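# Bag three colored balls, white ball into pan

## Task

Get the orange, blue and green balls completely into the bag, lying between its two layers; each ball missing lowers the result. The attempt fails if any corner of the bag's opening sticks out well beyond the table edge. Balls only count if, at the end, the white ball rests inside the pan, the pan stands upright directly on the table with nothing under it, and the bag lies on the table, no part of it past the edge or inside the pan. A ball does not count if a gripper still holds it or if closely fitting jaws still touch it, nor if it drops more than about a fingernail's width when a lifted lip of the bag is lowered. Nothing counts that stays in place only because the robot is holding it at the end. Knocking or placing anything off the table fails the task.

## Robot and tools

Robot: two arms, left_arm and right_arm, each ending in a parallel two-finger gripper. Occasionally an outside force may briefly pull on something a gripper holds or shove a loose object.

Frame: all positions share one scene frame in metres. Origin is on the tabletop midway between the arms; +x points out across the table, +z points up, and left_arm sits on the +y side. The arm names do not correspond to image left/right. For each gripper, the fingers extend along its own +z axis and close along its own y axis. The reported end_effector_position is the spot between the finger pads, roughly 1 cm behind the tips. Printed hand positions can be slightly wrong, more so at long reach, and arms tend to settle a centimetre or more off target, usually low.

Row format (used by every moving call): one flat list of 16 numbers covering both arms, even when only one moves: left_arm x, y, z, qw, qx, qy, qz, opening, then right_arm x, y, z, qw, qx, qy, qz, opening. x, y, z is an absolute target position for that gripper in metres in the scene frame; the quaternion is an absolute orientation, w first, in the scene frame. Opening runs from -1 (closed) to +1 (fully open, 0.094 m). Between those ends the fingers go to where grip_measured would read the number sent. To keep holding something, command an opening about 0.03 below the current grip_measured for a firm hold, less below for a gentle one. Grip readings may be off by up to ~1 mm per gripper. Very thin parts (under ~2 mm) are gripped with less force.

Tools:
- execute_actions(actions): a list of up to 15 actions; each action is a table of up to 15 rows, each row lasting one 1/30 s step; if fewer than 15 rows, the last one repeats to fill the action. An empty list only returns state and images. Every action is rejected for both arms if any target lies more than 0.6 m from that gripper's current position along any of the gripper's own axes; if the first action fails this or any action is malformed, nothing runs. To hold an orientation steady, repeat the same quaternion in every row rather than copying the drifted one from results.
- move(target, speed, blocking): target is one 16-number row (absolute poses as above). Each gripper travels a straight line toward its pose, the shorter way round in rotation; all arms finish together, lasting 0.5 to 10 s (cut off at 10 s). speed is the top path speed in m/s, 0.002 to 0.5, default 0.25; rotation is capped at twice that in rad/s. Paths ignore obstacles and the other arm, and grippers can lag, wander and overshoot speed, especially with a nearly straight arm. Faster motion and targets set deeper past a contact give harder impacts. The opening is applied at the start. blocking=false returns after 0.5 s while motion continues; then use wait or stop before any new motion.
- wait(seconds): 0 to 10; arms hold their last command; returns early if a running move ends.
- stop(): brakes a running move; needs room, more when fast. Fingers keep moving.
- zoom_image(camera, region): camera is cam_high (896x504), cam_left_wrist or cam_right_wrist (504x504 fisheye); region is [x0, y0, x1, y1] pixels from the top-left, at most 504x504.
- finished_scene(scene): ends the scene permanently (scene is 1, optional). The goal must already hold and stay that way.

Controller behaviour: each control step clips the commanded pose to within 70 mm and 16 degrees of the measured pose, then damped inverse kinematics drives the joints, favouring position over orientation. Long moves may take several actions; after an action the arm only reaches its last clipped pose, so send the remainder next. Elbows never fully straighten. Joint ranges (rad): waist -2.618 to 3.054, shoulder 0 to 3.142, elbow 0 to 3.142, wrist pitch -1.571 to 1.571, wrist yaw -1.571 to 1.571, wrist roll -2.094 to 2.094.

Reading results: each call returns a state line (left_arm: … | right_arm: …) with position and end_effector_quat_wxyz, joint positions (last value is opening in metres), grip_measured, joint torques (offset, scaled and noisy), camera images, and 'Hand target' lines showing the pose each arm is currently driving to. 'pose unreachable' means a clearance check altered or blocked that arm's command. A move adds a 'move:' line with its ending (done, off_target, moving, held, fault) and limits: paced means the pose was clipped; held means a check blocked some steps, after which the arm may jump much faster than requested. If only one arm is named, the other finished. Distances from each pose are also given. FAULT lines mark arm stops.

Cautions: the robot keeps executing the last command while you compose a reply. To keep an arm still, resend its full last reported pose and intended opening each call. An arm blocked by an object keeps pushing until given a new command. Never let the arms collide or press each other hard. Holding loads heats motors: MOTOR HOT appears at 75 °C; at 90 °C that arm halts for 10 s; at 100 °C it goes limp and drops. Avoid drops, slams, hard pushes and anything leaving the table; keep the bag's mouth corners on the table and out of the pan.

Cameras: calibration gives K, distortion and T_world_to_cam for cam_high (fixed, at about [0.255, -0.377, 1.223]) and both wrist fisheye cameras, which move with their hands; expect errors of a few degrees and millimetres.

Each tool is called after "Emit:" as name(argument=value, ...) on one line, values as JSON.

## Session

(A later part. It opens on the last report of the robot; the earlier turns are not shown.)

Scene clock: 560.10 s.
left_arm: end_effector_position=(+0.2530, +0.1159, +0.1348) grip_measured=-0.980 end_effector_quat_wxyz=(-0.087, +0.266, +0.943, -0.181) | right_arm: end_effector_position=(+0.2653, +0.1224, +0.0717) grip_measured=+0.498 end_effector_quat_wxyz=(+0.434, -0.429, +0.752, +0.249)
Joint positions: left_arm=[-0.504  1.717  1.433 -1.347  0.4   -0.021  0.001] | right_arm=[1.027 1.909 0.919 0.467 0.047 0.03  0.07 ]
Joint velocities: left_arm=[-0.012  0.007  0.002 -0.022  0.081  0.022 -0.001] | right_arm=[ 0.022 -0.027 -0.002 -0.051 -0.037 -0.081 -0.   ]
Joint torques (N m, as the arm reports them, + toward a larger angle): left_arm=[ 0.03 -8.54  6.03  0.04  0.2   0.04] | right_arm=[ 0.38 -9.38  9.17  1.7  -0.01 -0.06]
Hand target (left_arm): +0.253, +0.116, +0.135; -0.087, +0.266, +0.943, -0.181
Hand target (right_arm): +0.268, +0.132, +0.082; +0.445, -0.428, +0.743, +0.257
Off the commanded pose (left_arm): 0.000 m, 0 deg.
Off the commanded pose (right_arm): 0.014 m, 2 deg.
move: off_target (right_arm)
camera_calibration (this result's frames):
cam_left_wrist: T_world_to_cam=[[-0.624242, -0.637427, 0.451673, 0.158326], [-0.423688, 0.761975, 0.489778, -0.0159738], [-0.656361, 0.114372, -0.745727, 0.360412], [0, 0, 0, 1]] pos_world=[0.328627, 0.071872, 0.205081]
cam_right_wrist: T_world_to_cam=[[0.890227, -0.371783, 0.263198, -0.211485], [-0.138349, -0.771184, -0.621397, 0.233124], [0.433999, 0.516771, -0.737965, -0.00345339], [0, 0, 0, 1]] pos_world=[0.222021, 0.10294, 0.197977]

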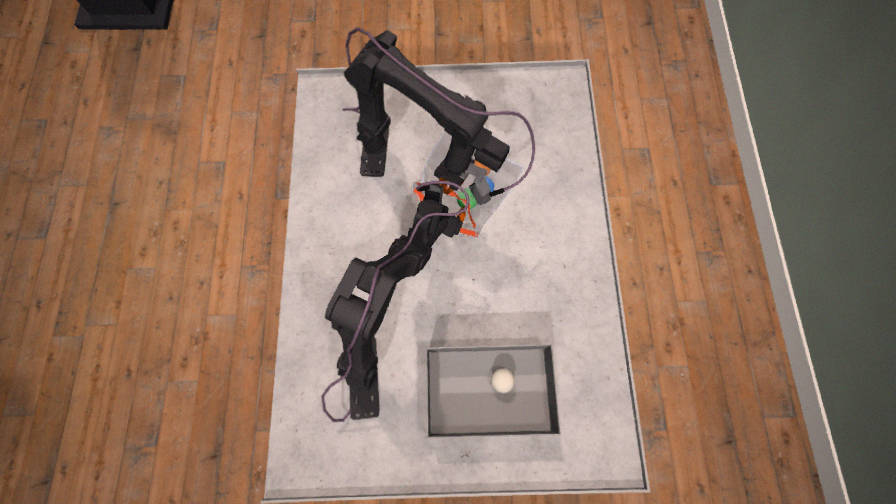

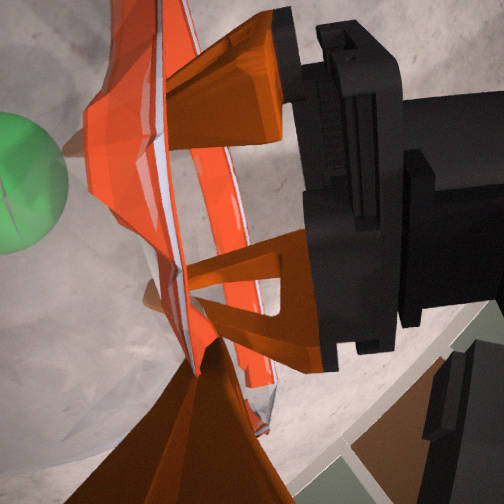

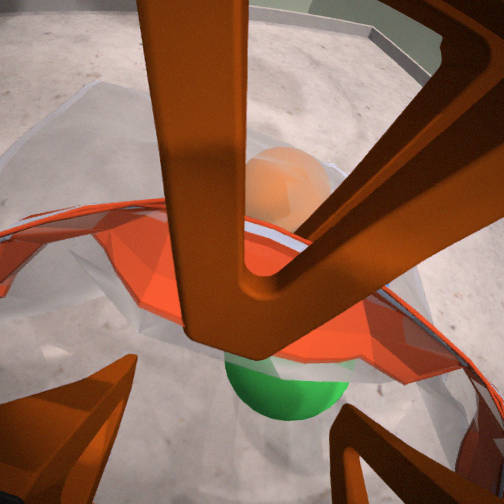

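Green rolled in. Retreating the right arm.

Emit:
move(target=[0.2530,0.1159,0.1348,-0.087,0.266,0.943,-0.181,-1,0.225,0.035,0.13,0.445,-0.428,0.742,0.257,0.3], speed=0.1)

Emit:
move(target=[0.245,0.10,0.175,-0.087,0.266,0.943,-0.181,-1,0.17,-0.07,0.17,0.445,-0.428,0.742,0.257,0.3], speed=0.08)

Scene clock: 564.87 s.
left_arm: end_effector_position=(+0.2530, +0.1159, +0.1348) grip_measured=-0.980 end_effector_quat_wxyz=(-0.087, +0.266, +0.943, -0.181) | right_arm: end_effector_position=(+0.2257, +0.0413, +0.1327) grip_measured=+0.302 end_effector_quat_wxyz=(+0.450, -0.426, +0.740, +0.262)
Joint positions: left_arm=[-0.504  1.717  1.433 -1.347  0.4   -0.021  0.001] | right_arm=[1.016 1.427 0.631 0.32  0.03  0.021 0.061]
Joint velocities: left_arm=[-0.022 -0.012 -0.007 -0.037 -0.037  0.007  0.   ] | right_arm=[ 0.007  0.002  0.002 -0.095 -0.007  0.007 -0.001]
Joint torques (N m, as the arm reports them, + toward a larger angle): left_arm=[ 0.06 -8.52  6.02  0.04  0.21  0.03] | right_arm=[-0.74 -7.36  6.36  1.52 -0.07 -0.11]
Hand target (left_arm): +0.253, +0.116, +0.135; -0.087, +0.266, +0.943, -0.181
Hand target (right_arm): +0.226, +0.035, +0.130; +0.445, -0.428, +0.743, +0.257
Off the commanded pose (left_arm): 0.000 m, 0 deg.
Off the commanded pose (right_arm): 0.007 m, 1 deg.
move: done
camera_calibration (this result's frames):
cam_left_wrist: T_world_to_cam=[[-0.624242, -0.637427, 0.451673, 0.158326], [-0.423688, 0.761975, 0.489778, -0.0159738], [-0.656361, 0.114372, -0.745727, 0.360412], [0, 0, 0, 1]] pos_world=[0.328627, 0.071872, 0.205081]
cam_right_wrist: T_world_to_cam=[[0.88753, -0.376182, 0.26604, -0.221981], [-0.119779, -0.745933, -0.655162, 0.202282], [0.444909, 0.54961, -0.707097, 0.0927168], [0, 0, 0, 1]] pos_world=[0.179994, 0.016425, 0.257143]

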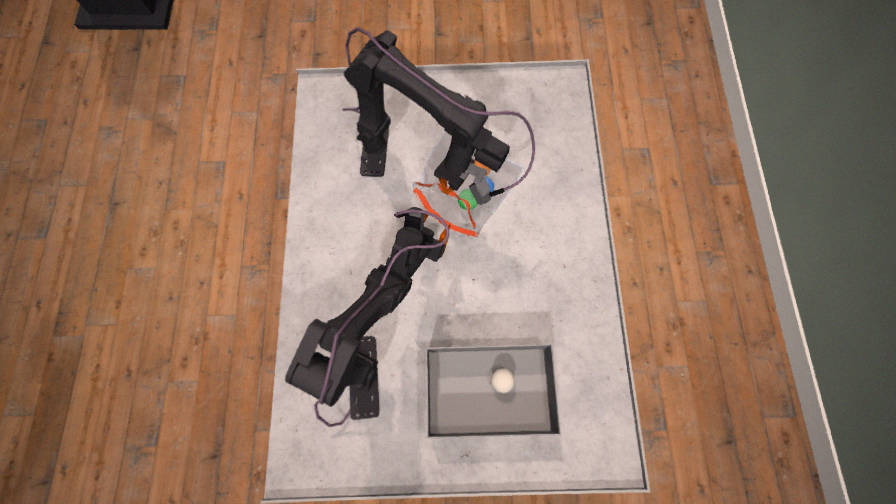

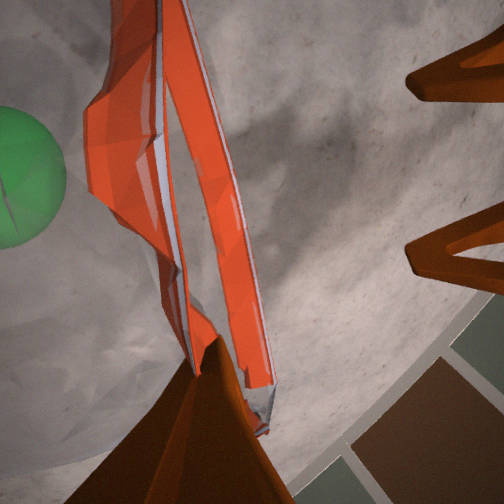

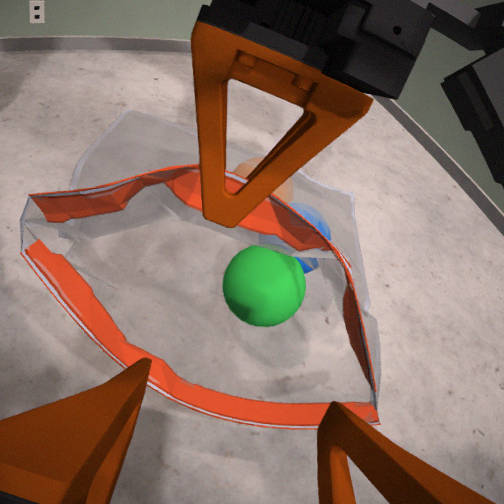

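Scene clock: 567.10 s.
left_arm: end_effector_position=(+0.2444, +0.1036, +0.1686) grip_measured=-0.980 end_effector_quat_wxyz=(-0.089, +0.266, +0.943, -0.179) | right_arm: end_effector_position=(+0.1715, -0.0657, +0.1732) grip_measured=+0.302 end_effector_quat_wxyz=(+0.447, -0.427, +0.742, +0.260)
Joint positions: left_arm=[-0.555  1.717  1.568 -1.464  0.4   -0.075  0.001] | right_arm=[ 1.     0.74   0.468 -0.211  0.017  0.014  0.061]
Joint velocities: left_arm=[-0.012  0.017  0.002 -0.007 -0.007 -0.037  0.   ] | right_arm=[-0.012  0.002 -0.017 -0.022  0.022 -0.022 -0.   ]
Joint torques (N m, as the arm reports them, + toward a larger angle): left_arm=[-0.57 -7.95  8.95 -0.16  0.23 -0.06] | right_arm=[-0.67 -2.27  7.7   1.5  -0.04 -0.1 ]
Hand target (left_arm): +0.244, +0.100, +0.175; -0.087, +0.266, +0.943, -0.181
Hand target (right_arm): +0.171, -0.071, +0.170; +0.446, -0.428, +0.743, +0.257
Off the commanded pose (left_arm): 0.007 m, 0 deg.
Off the commanded pose (right_arm): 0.006 m, 0 deg.
move: done
camera_calibration (this result's frames):
cam_left_wrist: T_world_to_cam=[[-0.623796, -0.63913, 0.44988, 0.130229], [-0.422936, 0.760071, 0.493373, -0.0274189], [-0.65727, 0.117494, -0.74444, 0.381059], [0, 0, 0, 1]] pos_world=[0.320098, 0.0593016, 0.238616]
cam_right_wrist: T_world_to_cam=[[0.888054, -0.374818, 0.266217, -0.224927], [-0.121452, -0.749757, -0.650472, 0.141665], [0.443407, 0.545321, -0.711347, 0.204989], [0, 0, 0, 1]] pos_world=[0.126059, -0.0898769, 0.297847]

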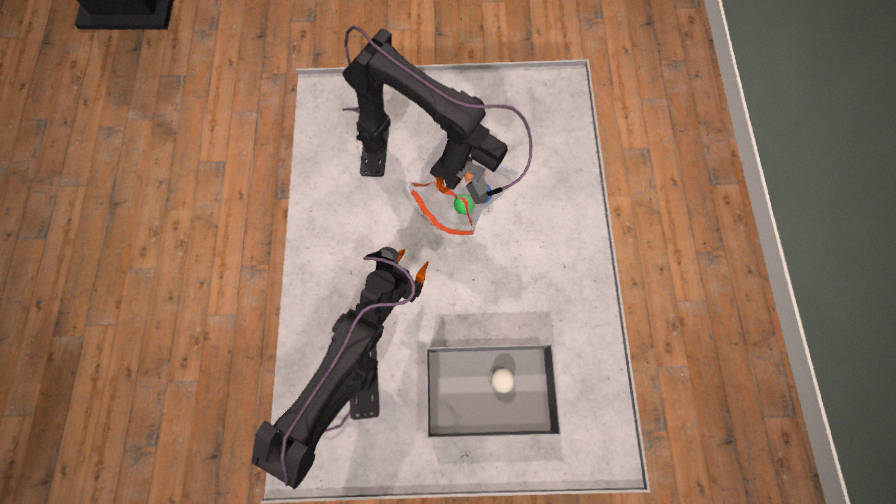

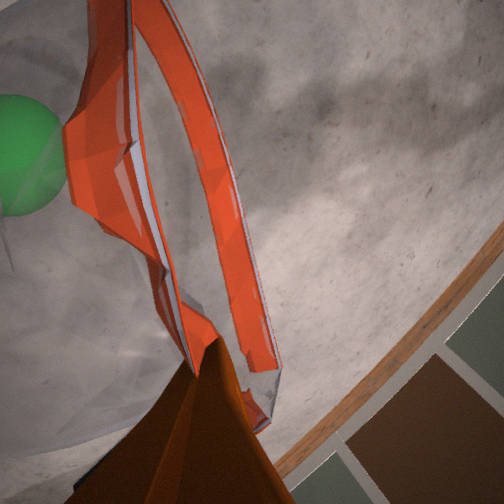

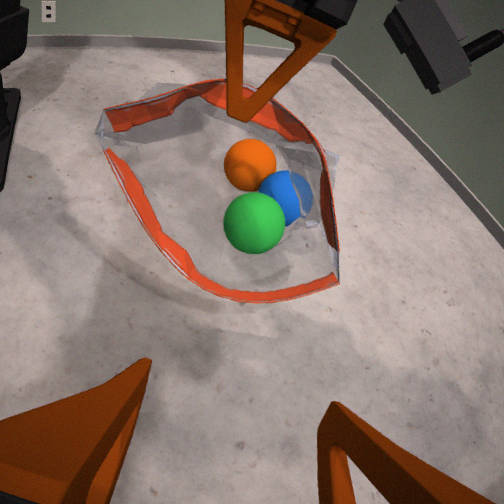

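Emit:
move(target=[0.25,0.11,0.225,-0.087,0.266,0.943,-0.181,-1,0.17,-0.07,0.17,0.445,-0.428,0.742,0.257,0.3], speed=0.06)

Scene clock: 579.33 s.
left_arm: end_effector_position=(+0.2492, +0.1090, +0.2123) grip_measured=-0.980 end_effector_quat_wxyz=(-0.046, +0.261, +0.945, -0.194) | right_arm: end_effector_position=(+0.1714, -0.0659, +0.1728) grip_measured=+0.302 end_effector_quat_wxyz=(+0.447, -0.427, +0.742, +0.260)
Joint positions: left_arm=[-0.531  1.664  1.684 -1.546  0.4   -0.081  0.001] | right_arm=[ 1.     0.74   0.468 -0.212  0.017  0.014  0.061]
Joint velocities: left_arm=[ 0.007 -0.012  0.007  0.037  0.007 -0.007 -0.001] | right_arm=[-0.017  0.007 -0.012  0.007 -0.007  0.022  0.001]
Joint torques (N m, as the arm reports them, + toward a larger angle): left_arm=[ 0.67 -9.32  8.77  0.07  0.25 -0.04] | right_arm=[-0.16 -2.07  7.44  1.53 -0.01 -0.09]
Hand target (left_arm): +0.250, +0.110, +0.225; -0.034, +0.255, +0.945, -0.202
Hand target (right_arm): +0.170, -0.070, +0.170; +0.446, -0.428, +0.743, +0.257
Off the commanded pose (left_arm): 0.013 m, 5 deg.
Off the commanded pose (right_arm): 0.005 m, 0 deg.
joint sent to its limit (left arm) — the command would take joint 4 (wrist pitch) past its lower limit, so that joint was sent only as far as its limit.
move: off_target (left_arm)
camera_calibration (this result's frames):
cam_left_wrist: T_world_to_cam=[[-0.636596, -0.635117, 0.43746, 0.122322], [-0.476854, 0.769981, 0.423958, -0.0240092], [-0.606099, 0.0612854, -0.793025, 0.419818], [0, 0, 0, 1]] pos_world=[0.320872, 0.0704464, 0.289595]
cam_right_wrist: T_world_to_cam=[[0.888249, -0.374463, 0.266065, -0.224804], [-0.12193, -0.750626, -0.649379, 0.141156], [0.442884, 0.54437, -0.712401, 0.205081], [0, 0, 0, 1]] pos_world=[0.126066, -0.0898649, 0.297577]

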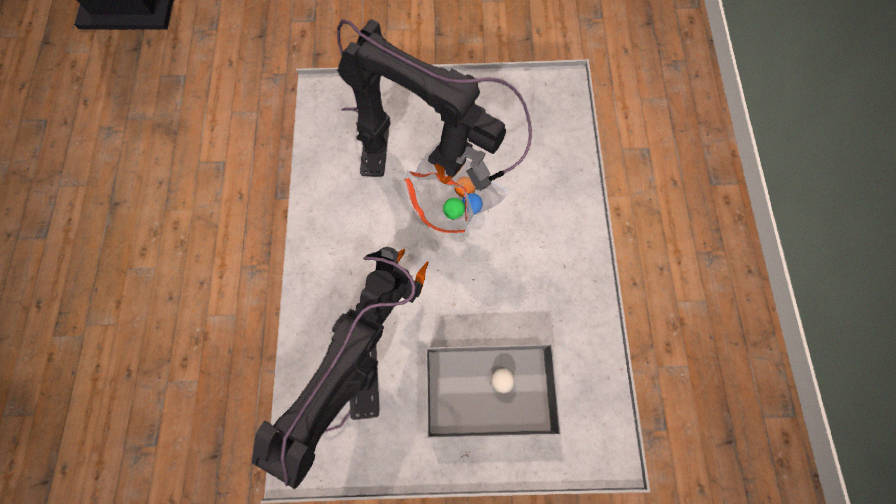

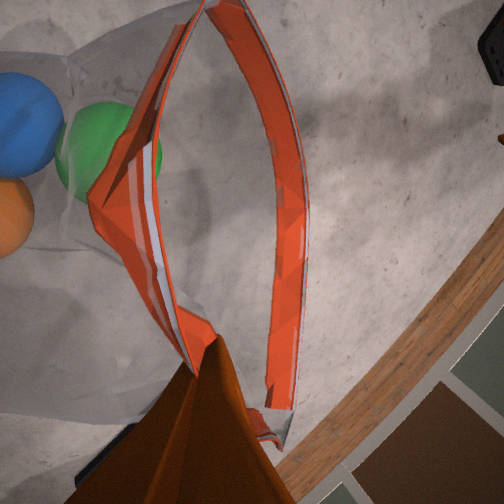

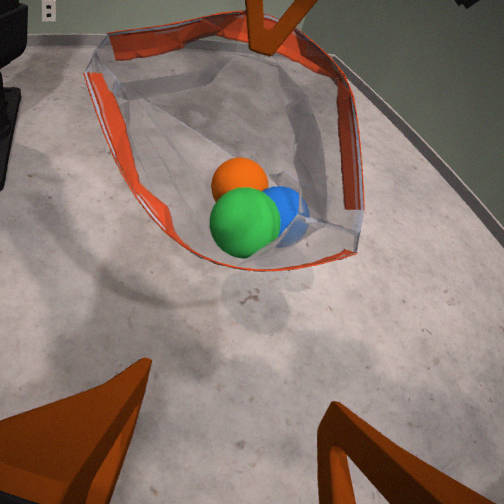

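Emit:
move(target=[0.216,0.05,0.16,-0.03,0.285,0.955,-0.05,-1,0.13,-0.17,0.2,0.445,-0.428,0.742,0.257,0.3], speed=0.06)

Scene clock: 588.47 s.
left_arm: end_effector_position=(+0.2095, +0.0538, +0.1584) grip_measured=-0.980 end_effector_quat_wxyz=(-0.044, +0.287, +0.956, -0.049) | right_arm: end_effector_position=(+0.1340, -0.1689, +0.1880) grip_measured=+0.302 end_effector_quat_wxyz=(+0.434, -0.427, +0.752, +0.253)
Joint positions: left_arm=[-0.892  1.792  1.667 -1.453  0.132 -0.387  0.001] | right_arm=[ 0.554  0.237  0.553 -0.874 -0.364 -0.207  0.061]
Joint velocities: left_arm=[ 0.002  0.007 -0.002 -0.022 -0.007 -0.081 -0.001] | right_arm=[-0.022 -0.017  0.007 -0.081 -0.125 -0.11  -0.001]
Joint torques (N m, as the arm reports them, + toward a larger angle): left_arm=[-0.4  -9.1   6.81  0.37 -0.04 -0.07] | right_arm=[-0.61  2.07  9.98  1.43 -0.27 -0.13]
Hand target (left_arm): +0.213, +0.049, +0.159; -0.032, +0.285, +0.957, -0.051
Hand target (right_arm): +0.130, -0.171, +0.199; +0.444, -0.429, +0.744, +0.256
Off the commanded pose (left_arm): 0.008 m, 2 deg.
Off the commanded pose (right_arm): 0.013 m, 2 deg.
move: off_target (right_arm)
camera_calibration (this result's frames):
cam_left_wrist: T_world_to_cam=[[-0.703425, -0.684235, 0.192396, 0.141065], [-0.482456, 0.658422, 0.577683, 0.00524497], [-0.521948, 0.313534, -0.793263, 0.325242], [0, 0, 0, 1]] pos_world=[0.271519, -0.00890597, 0.227832]
cam_right_wrist: T_world_to_cam=[[0.891124, -0.374882, 0.255659, -0.232714], [-0.142715, -0.766384, -0.626329, 0.0649491], [0.430732, 0.521651, -0.736444, 0.290841], [0, 0, 0, 1]] pos_world=[0.0913718, -0.189182, 0.314363]

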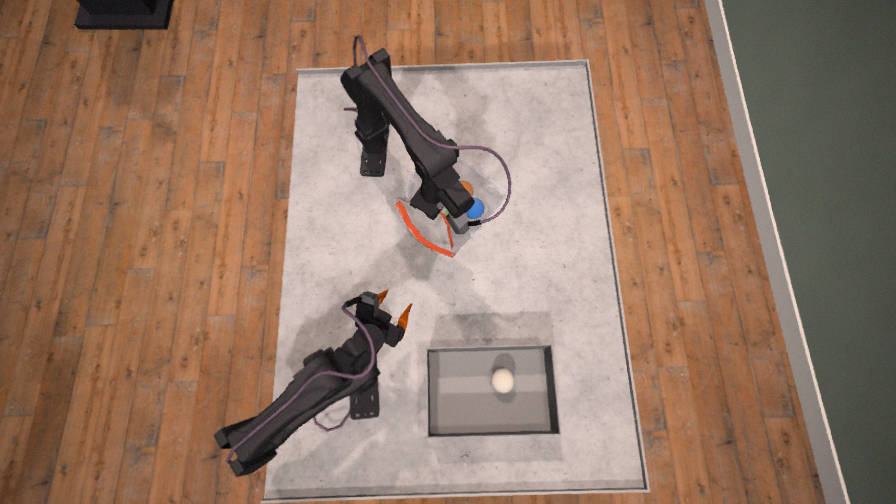

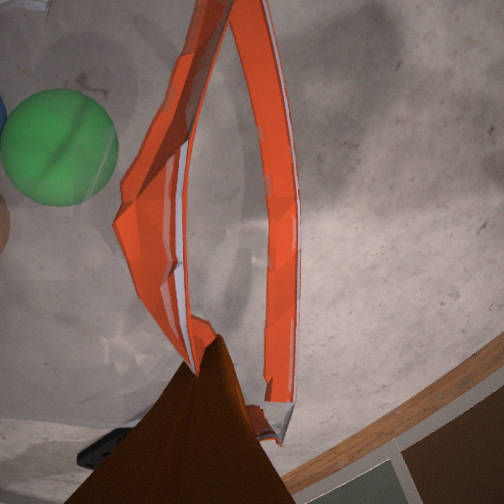

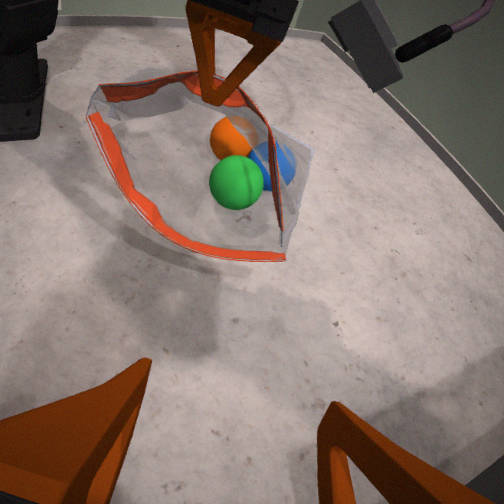

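Continue lowering while pulling back.

Emit:
move(target=[0.192,0.005,0.095,0.024,0.302,0.949,0.089,-1,0.1340,-0.1689,0.1880,0.434,-0.427,0.752,0.253,0.3], speed=0.05)

Scene clock: 593.77 s.
left_arm: end_effector_position=(+0.1844, +0.0170, +0.0882) grip_measured=-0.980 end_effector_quat_wxyz=(+0.001, +0.306, +0.947, +0.101) | right_arm: end_effector_position=(+0.1336, -0.1687, +0.1879) grip_measured=+0.302 end_effector_quat_wxyz=(+0.433, -0.428, +0.751, +0.253)
Joint positions: left_arm=[-1.143  2.026  1.693 -1.396 -0.125 -0.608  0.001] | right_arm=[ 0.553  0.237  0.553 -0.875 -0.367 -0.21   0.061]
Joint velocities: left_arm=[-0.002 -0.017 -0.012 -0.007  0.037 -0.007  0.001] | right_arm=[-0.007  0.002 -0.012  0.007 -0.022 -0.051 -0.001]
Joint torques (N m, as the arm reports them, + toward a larger angle): left_arm=[ -0.38 -11.27   8.78   0.01  -0.22  -0.08] | right_arm=[ 0.12  3.27  7.2   1.58 -0.09  0.05]
Hand target (left_arm): +0.190, +0.005, +0.094; +0.023, +0.301, +0.949, +0.088
Hand target (right_arm): +0.134, -0.169, +0.188; +0.434, -0.427, +0.752, +0.253
Off the commanded pose (left_arm): 0.016 m, 3 deg.
Off the commanded pose (right_arm): 0.000 m, 0 deg.
move: off_target (left_arm)
camera_calibration (this result's frames):
cam_left_wrist: T_world_to_cam=[[-0.744176, -0.658821, -0.110257, 0.145529], [-0.559816, 0.525066, 0.641024, 0.0689587], [-0.364428, 0.538759, -0.75956, 0.232134], [0, 0, 0, 1]] pos_world=[0.2315, -0.0653945, 0.148161]
cam_right_wrist: T_world_to_cam=[[0.892262, -0.371734, 0.256286, -0.231983], [-0.139894, -0.767279, -0.625869, 0.0643107], [0.4293, 0.522587, -0.736617, 0.291235], [0, 0, 0, 1]] pos_world=[0.090959, -0.189087, 0.314233]

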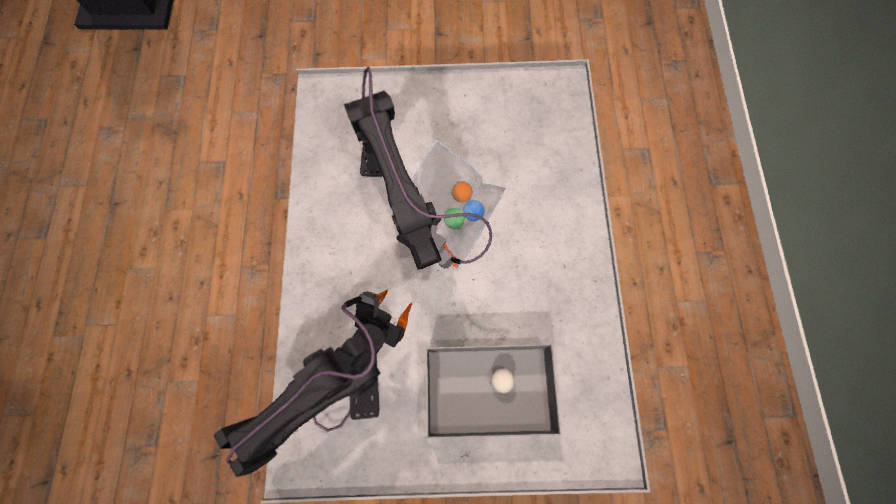

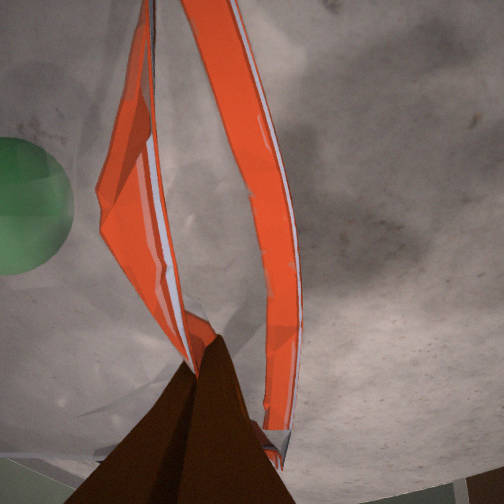

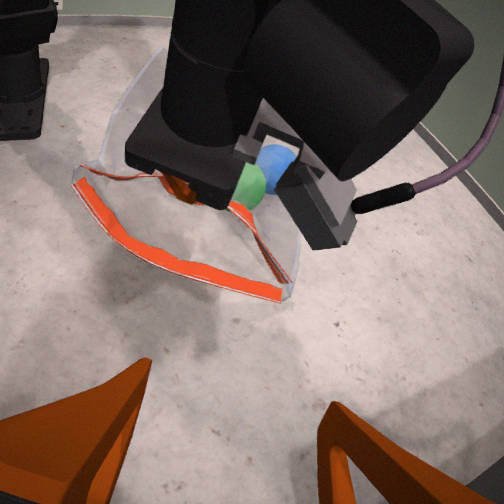

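Emit:
move(target=[0.185,0.0,0.068,0.024,0.302,0.949,0.089,-1,0.1340,-0.1689,0.1880,0.434,-0.427,0.752,0.253,0.3], speed=0.04)

Emit:
move(target=[0.185,0.0,0.068,0.024,0.302,0.949,0.089,-0.4,0.1340,-0.1689,0.1880,0.434,-0.427,0.752,0.253,0.3], speed=0.04)

Scene clock: 598.77 s.
left_arm: end_effector_position=(+0.1839, +0.0017, +0.0727) grip_measured=-0.980 end_effector_quat_wxyz=(+0.015, +0.304, +0.948, +0.087) | right_arm: end_effector_position=(+0.1336, -0.1687, +0.1879) grip_measured=+0.302 end_effector_quat_wxyz=(+0.433, -0.428, +0.751, +0.253)
Joint positions: left_arm=[-1.16   2.054  1.676 -1.316 -0.128 -0.626  0.001] | right_arm=[ 0.553  0.237  0.553 -0.875 -0.367 -0.21   0.061]
Joint velocities: left_arm=[-0.007 -0.017 -0.012  0.007 -0.022 -0.037  0.   ] | right_arm=[-0.032 -0.027 -0.007 -0.051  0.007  0.022 -0.   ]
Joint torques (N m, as the arm reports them, + toward a larger angle): left_arm=[ -0.5  -11.64   4.52   0.17  -0.21  -0.09] | right_arm=[ 0.08  3.16  7.21  1.57 -0.06  0.03]
Hand target (left_arm): +0.185, -0.000, +0.068; +0.024, +0.302, +0.949, +0.089
Hand target (right_arm): +0.134, -0.169, +0.188; +0.434, -0.427, +0.752, +0.253
Off the commanded pose (left_arm): 0.005 m, 1 deg.
Off the commanded pose (right_arm): 0.000 m, 0 deg.
move: done
camera_calibration (this result's frames):
cam_left_wrist: T_world_to_cam=[[-0.742033, -0.66273, -0.100874, 0.132252], [-0.571033, 0.546062, 0.612975, 0.0906867], [-0.351154, 0.51245, -0.783637, 0.227824], [0, 0, 0, 1]] pos_world=[0.229922, -0.078621, 0.136283]
cam_right_wrist: T_world_to_cam=[[0.892262, -0.371734, 0.256286, -0.231983], [-0.139894, -0.767279, -0.625869, 0.0643107], [0.4293, 0.522587, -0.736617, 0.291235], [0, 0, 0, 1]] pos_world=[0.090959, -0.189087, 0.314233]

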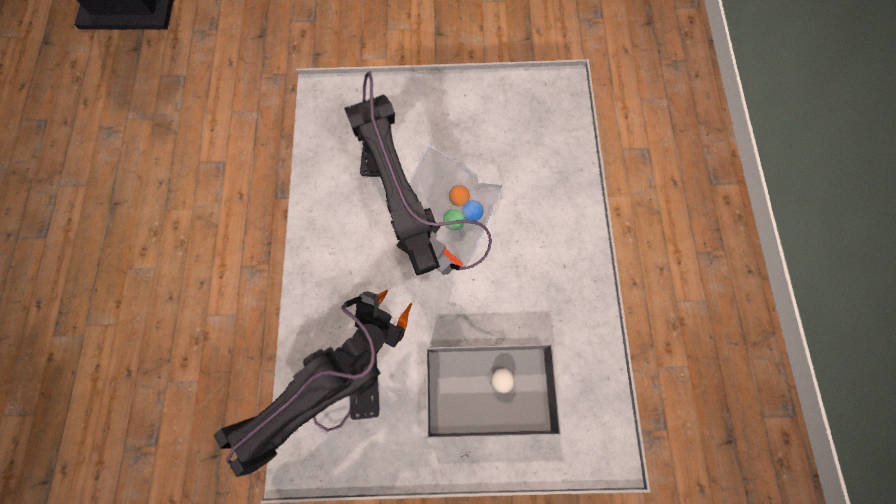

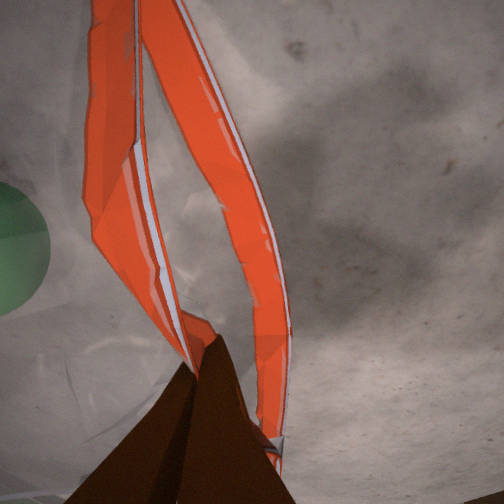

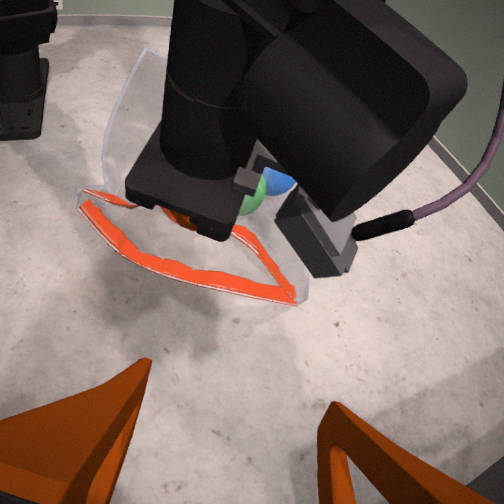

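Scene clock: 599.47 s.
left_arm: end_effector_position=(+0.1843, +0.0005, +0.0726) grip_measured=-0.403 end_effector_quat_wxyz=(+0.016, +0.304, +0.949, +0.085) | right_arm: end_effector_position=(+0.1336, -0.1688, +0.1879) grip_measured=+0.302 end_effector_quat_wxyz=(+0.433, -0.428, +0.751, +0.253)
Joint positions: left_arm=[-1.16   2.054  1.676 -1.311 -0.128 -0.626  0.028] | right_arm=[ 0.553  0.237  0.553 -0.875 -0.367 -0.21   0.061]
Joint velocities: left_arm=[-0.002 -0.027  0.002 -0.037  0.007 -0.037 -0.001] | right_arm=[-0.007  0.002  0.007 -0.037 -0.037  0.022  0.   ]
Joint torques (N m, as the arm reports them, + toward a larger angle): left_arm=[ -0.46 -11.58   4.57   0.13  -0.21  -0.08] | right_arm=[ 0.08  3.28  7.27  1.55 -0.13  0.02]
Hand target (left_arm): +0.185, +0.000, +0.068; +0.024, +0.302, +0.949, +0.089
Hand target (right_arm): +0.134, -0.169, +0.188; +0.434, -0.427, +0.752, +0.253
Off the commanded pose (left_arm): 0.005 m, 1 deg.
Off the commanded pose (right_arm): 0.000 m, 0 deg.
move: done
camera_calibration (this result's frames):
cam_left_wrist: T_world_to_cam=[[-0.741872, -0.663199, -0.0989634, 0.131601], [-0.57202, 0.548928, 0.609485, 0.0920659], [-0.349886, 0.508768, -0.786597, 0.228419], [0, 0, 0, 1]] pos_world=[0.230215, -0.0794725, 0.136584]
cam_right_wrist: T_world_to_cam=[[0.892112, -0.37198, 0.256453, -0.232095], [-0.140068, -0.767337, -0.625759, 0.0642725], [0.429555, 0.522326, -0.736653, 0.291152], [0, 0, 0, 1]] pos_world=[0.0909913, -0.189092, 0.314218]

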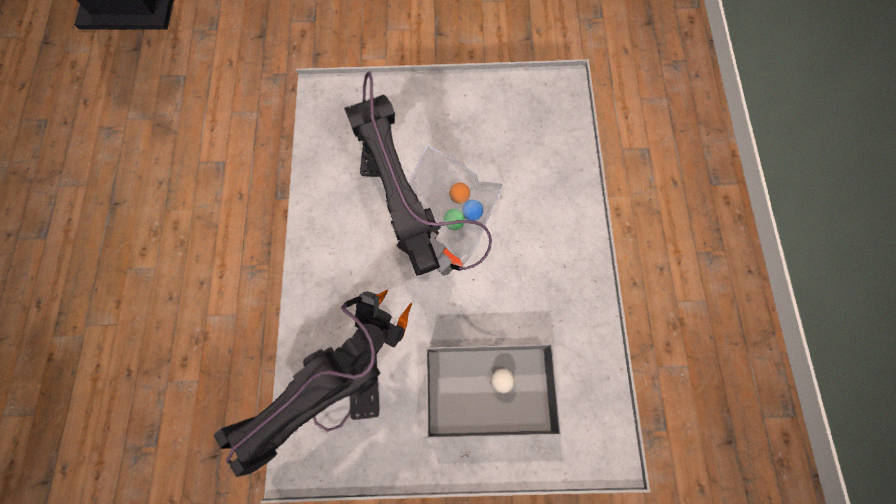

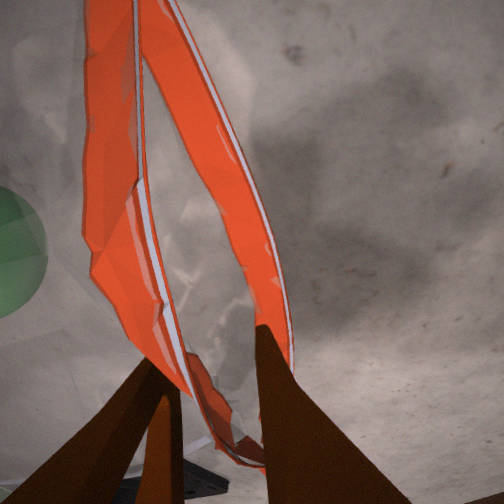

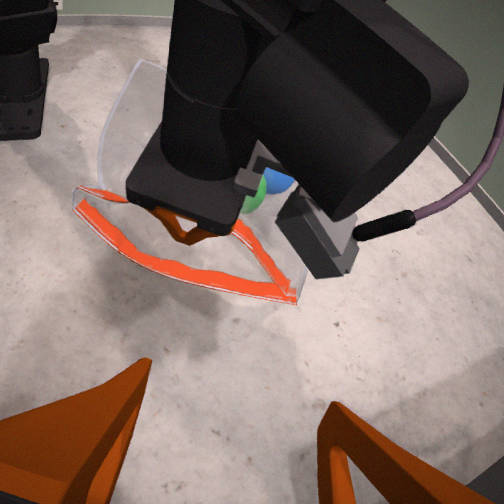

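Released. Withdraw straight up, then park.

Emit:
move(target=[0.187,0.008,0.16,0.024,0.302,0.949,0.089,-0.4,0.1340,-0.1689,0.1880,0.434,-0.427,0.752,0.253,0.3], speed=0.08)

Emit:
move(target=[0.13,0.12,0.22,0.024,0.302,0.949,0.089,-0.4,0.1340,-0.1689,0.1880,0.434,-0.427,0.752,0.253,0.3], speed=0.15)

Scene clock: 604.63 s.
left_arm: end_effector_position=(+0.1819, +0.0090, +0.1462) grip_measured=-0.403 end_effector_quat_wxyz=(+0.026, +0.304, +0.950, +0.074) | right_arm: end_effector_position=(+0.1336, -0.1688, +0.1879) grip_measured=+0.302 end_effector_quat_wxyz=(+0.433, -0.428, +0.751, +0.253)
Joint positions: left_arm=[-1.16   1.984  1.87  -1.545 -0.131 -0.626  0.028] | right_arm=[ 0.553  0.237  0.553 -0.875 -0.367 -0.21   0.061]
Joint velocities: left_arm=[ 0.007  0.017 -0.007 -0.007 -0.007  0.022 -0.001] | right_arm=[-0.022 -0.012  0.002 -0.051 -0.022  0.022  0.001]
Joint torques (N m, as the arm reports them, + toward a larger angle): left_arm=[  0.42 -12.49   8.98  -0.22  -0.22   0.11] | right_arm=[ 0.11  3.47  7.2   1.56 -0.08  0.  ]
Hand target (left_arm): +0.187, +0.009, +0.160; +0.041, +0.304, +0.949, +0.067
Hand target (right_arm): +0.134, -0.169, +0.188; +0.434, -0.427, +0.752, +0.253
Off the commanded pose (left_arm): 0.015 m, 2 deg.
Off the commanded pose (right_arm): 0.000 m, 0 deg.
joint sent to its limit (left arm) — the command would take joint 4 (wrist pitch) past its lower limit, so that joint was sent only as far as its limit.
move: off_target (left_arm)
camera_calibration (this result's frames):
cam_left_wrist: T_world_to_cam=[[-0.740881, -0.665566, -0.0900908, 0.141318], [-0.579431, 0.565563, 0.586854, 0.0457091], [-0.339638, 0.486991, -0.804665, 0.282114], [0, 0, 0, 1]] pos_world=[0.227002, -0.0691816, 0.212914]
cam_right_wrist: T_world_to_cam=[[0.892112, -0.37198, 0.256453, -0.232095], [-0.140068, -0.767337, -0.625759, 0.0642725], [0.429555, 0.522326, -0.736653, 0.291152], [0, 0, 0, 1]] pos_world=[0.0909913, -0.189092, 0.314218]

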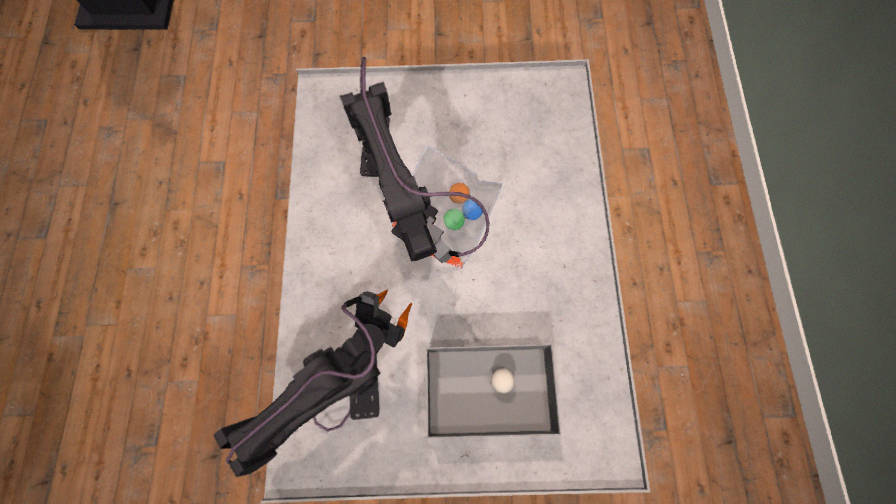

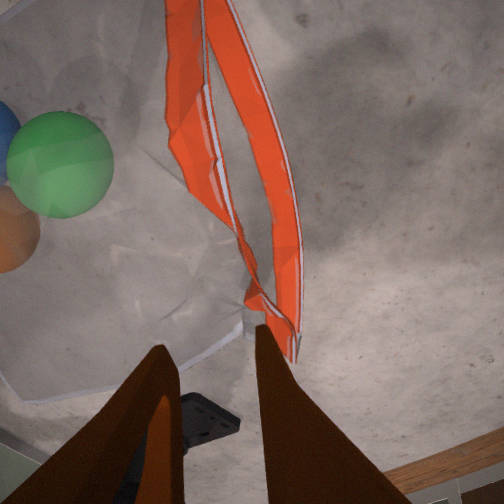

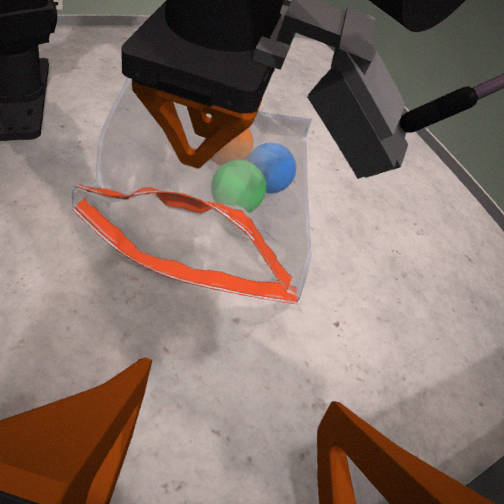

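Scene clock: 605.97 s.
left_arm: end_effector_position=(+0.1333, +0.1159, +0.2257) grip_measured=-0.403 end_effector_quat_wxyz=(+0.097, +0.313, +0.945, -0.025) | right_arm: end_effector_position=(+0.1336, -0.1688, +0.1879) grip_measured=+0.302 end_effector_quat_wxyz=(+0.433, -0.428, +0.751, +0.253)
Joint positions: left_arm=[-1.207  1.361  1.498 -1.557 -0.131 -0.637  0.028] | right_arm=[ 0.553  0.237  0.553 -0.875 -0.367 -0.21   0.061]
Joint velocities: left_arm=[-0.007  0.002 -0.056 -0.037  0.051  0.051 -0.001] | right_arm=[ 0.012 -0.002 -0.017  0.051 -0.066 -0.051  0.001]
Joint torques (N m, as the arm reports them, + toward a larger angle): left_arm=[-0.6  -5.05  4.53  0.45 -0.14 -0.08] | right_arm=[ 0.08  3.31  7.28  1.56 -0.09  0.02]
Hand target (left_arm): +0.131, +0.120, +0.222; +0.094, +0.311, +0.945, -0.016
Hand target (right_arm): +0.134, -0.169, +0.188; +0.434, -0.427, +0.752, +0.253
Off the commanded pose (left_arm): 0.008 m, 16 deg.
Off the commanded pose (right_arm): 0.000 m, 0 deg.
joint sent to its limit (left arm) — the command would take joint 4 (wrist pitch) past its lower limit, so that joint was sent only as far as its limit.
move: off_target (left_arm)
camera_calibration (this result's frames):
cam_left_wrist: T_world_to_cam=[[-0.761649, -0.647955, 0.0066609, 0.162477], [-0.592462, 0.700509, 0.397839, -0.0609149], [-0.262448, 0.299068, -0.917431, 0.3145], [0, 0, 0, 1]] pos_world=[0.170201, 0.0538926, 0.311684]
cam_right_wrist: T_world_to_cam=[[0.892112, -0.37198, 0.256453, -0.232095], [-0.140068, -0.767337, -0.625759, 0.0642725], [0.429555, 0.522326, -0.736653, 0.291152], [0, 0, 0, 1]] pos_world=[0.0909913, -0.189092, 0.314218]

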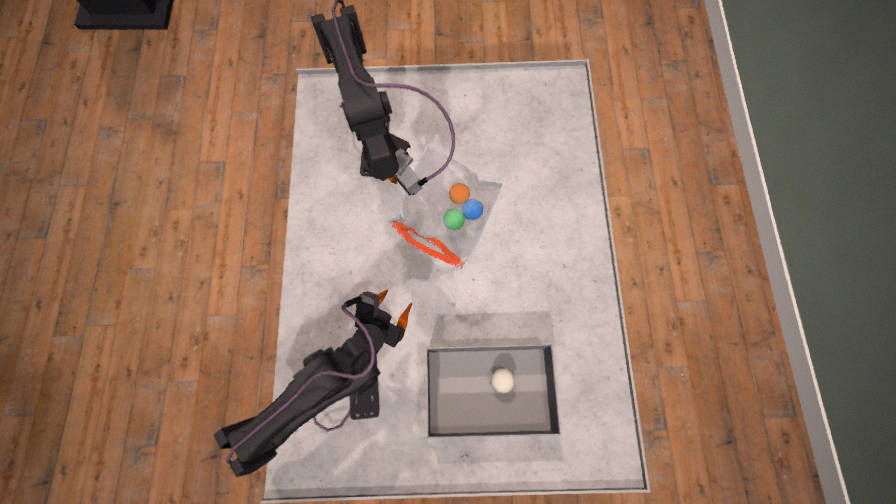

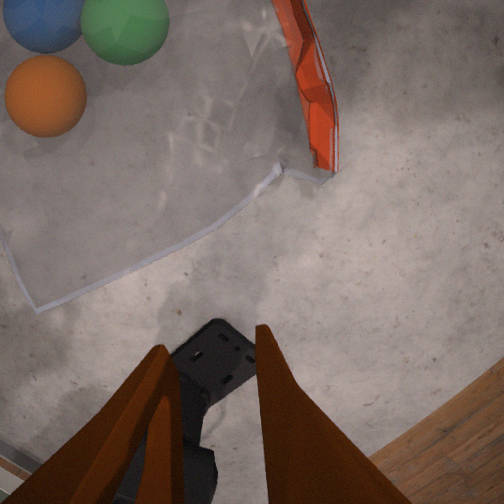

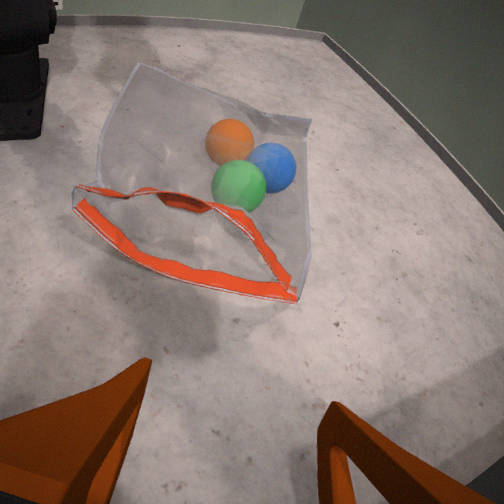

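Emit:
zoom_image(camera="cam_high", region=[370, 130, 530, 290])

Emit:
wait(seconds=1)

Region (370, 130, 530, 290) of cam_high's 896x504 image, scaled by 3.150, with more detail than that image has.

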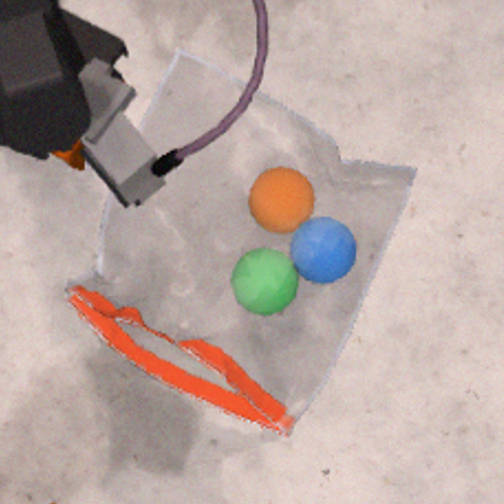

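Scene clock: 609.47 s.
left_arm: end_effector_position=(+0.1331, +0.1164, +0.2249) grip_measured=-0.403 end_effector_quat_wxyz=(+0.096, +0.313, +0.945, -0.023) | right_arm: end_effector_position=(+0.1336, -0.1688, +0.1879) grip_measured=+0.302 end_effector_quat_wxyz=(+0.433, -0.428, +0.751, +0.253)
Joint positions: left_arm=[-1.207  1.361  1.495 -1.557 -0.131 -0.637  0.028] | right_arm=[ 0.553  0.237  0.553 -0.875 -0.367 -0.21   0.061]
Joint velocities: left_arm=[ 0.002 -0.007 -0.007 -0.037 -0.007  0.022 -0.   ] | right_arm=[-0.017 -0.007  0.002 -0.007 -0.022  0.007 -0.001]
Joint torques (N m, as the arm reports them, + toward a larger angle): left_arm=[-0.55 -5.03  4.49  0.43 -0.14 -0.08] | right_arm=[ 0.    3.26  7.29  1.59 -0.09  0.  ]
Hand target (left_arm): +0.131, +0.120, +0.222; +0.094, +0.311, +0.946, -0.016
Hand target (right_arm): +0.134, -0.169, +0.188; +0.434, -0.427, +0.752, +0.253
Off the commanded pose (left_arm): 0.007 m, 15 deg.
Off the commanded pose (right_arm): 0.000 m, 0 deg.
wait: 1.00 s; at rest from the start
camera_calibration (this result's frames):
cam_left_wrist: T_world_to_cam=[[-0.761401, -0.648258, 0.00548628, 0.162938], [-0.592366, 0.699143, 0.400376, -0.061398], [-0.263382, 0.301597, -0.916335, 0.313156], [0, 0, 0, 1]] pos_world=[0.170171, 0.0541048, 0.310644]
cam_right_wrist: T_world_to_cam=[[0.892112, -0.37198, 0.256453, -0.232095], [-0.140068, -0.767337, -0.625759, 0.0642725], [0.429555, 0.522326, -0.736653, 0.291152], [0, 0, 0, 1]] pos_world=[0.0909913, -0.189092, 0.314218]

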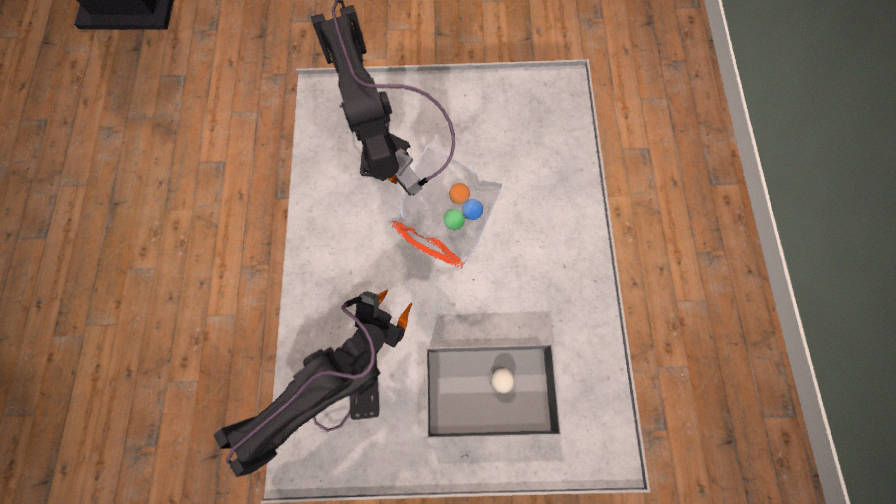

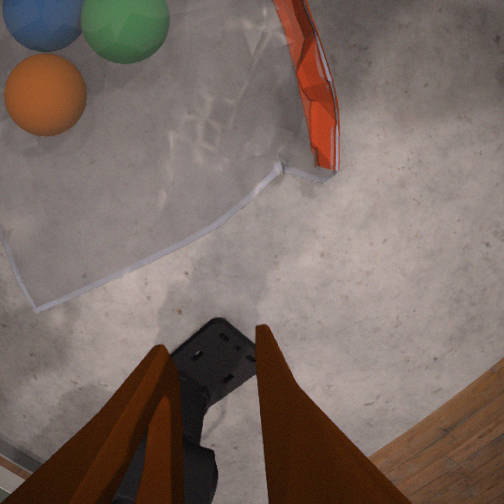

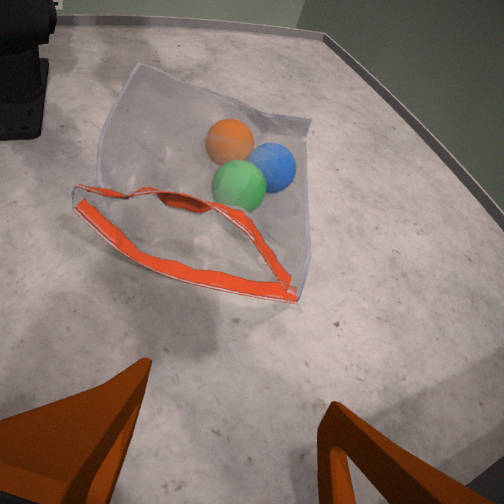

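All three balls are inside the bag. The bag lies on the table clear of the pan, and the white ball is still in the pan.

Emit:
finished_scene(scene=1)

The scene is finished: the task was done.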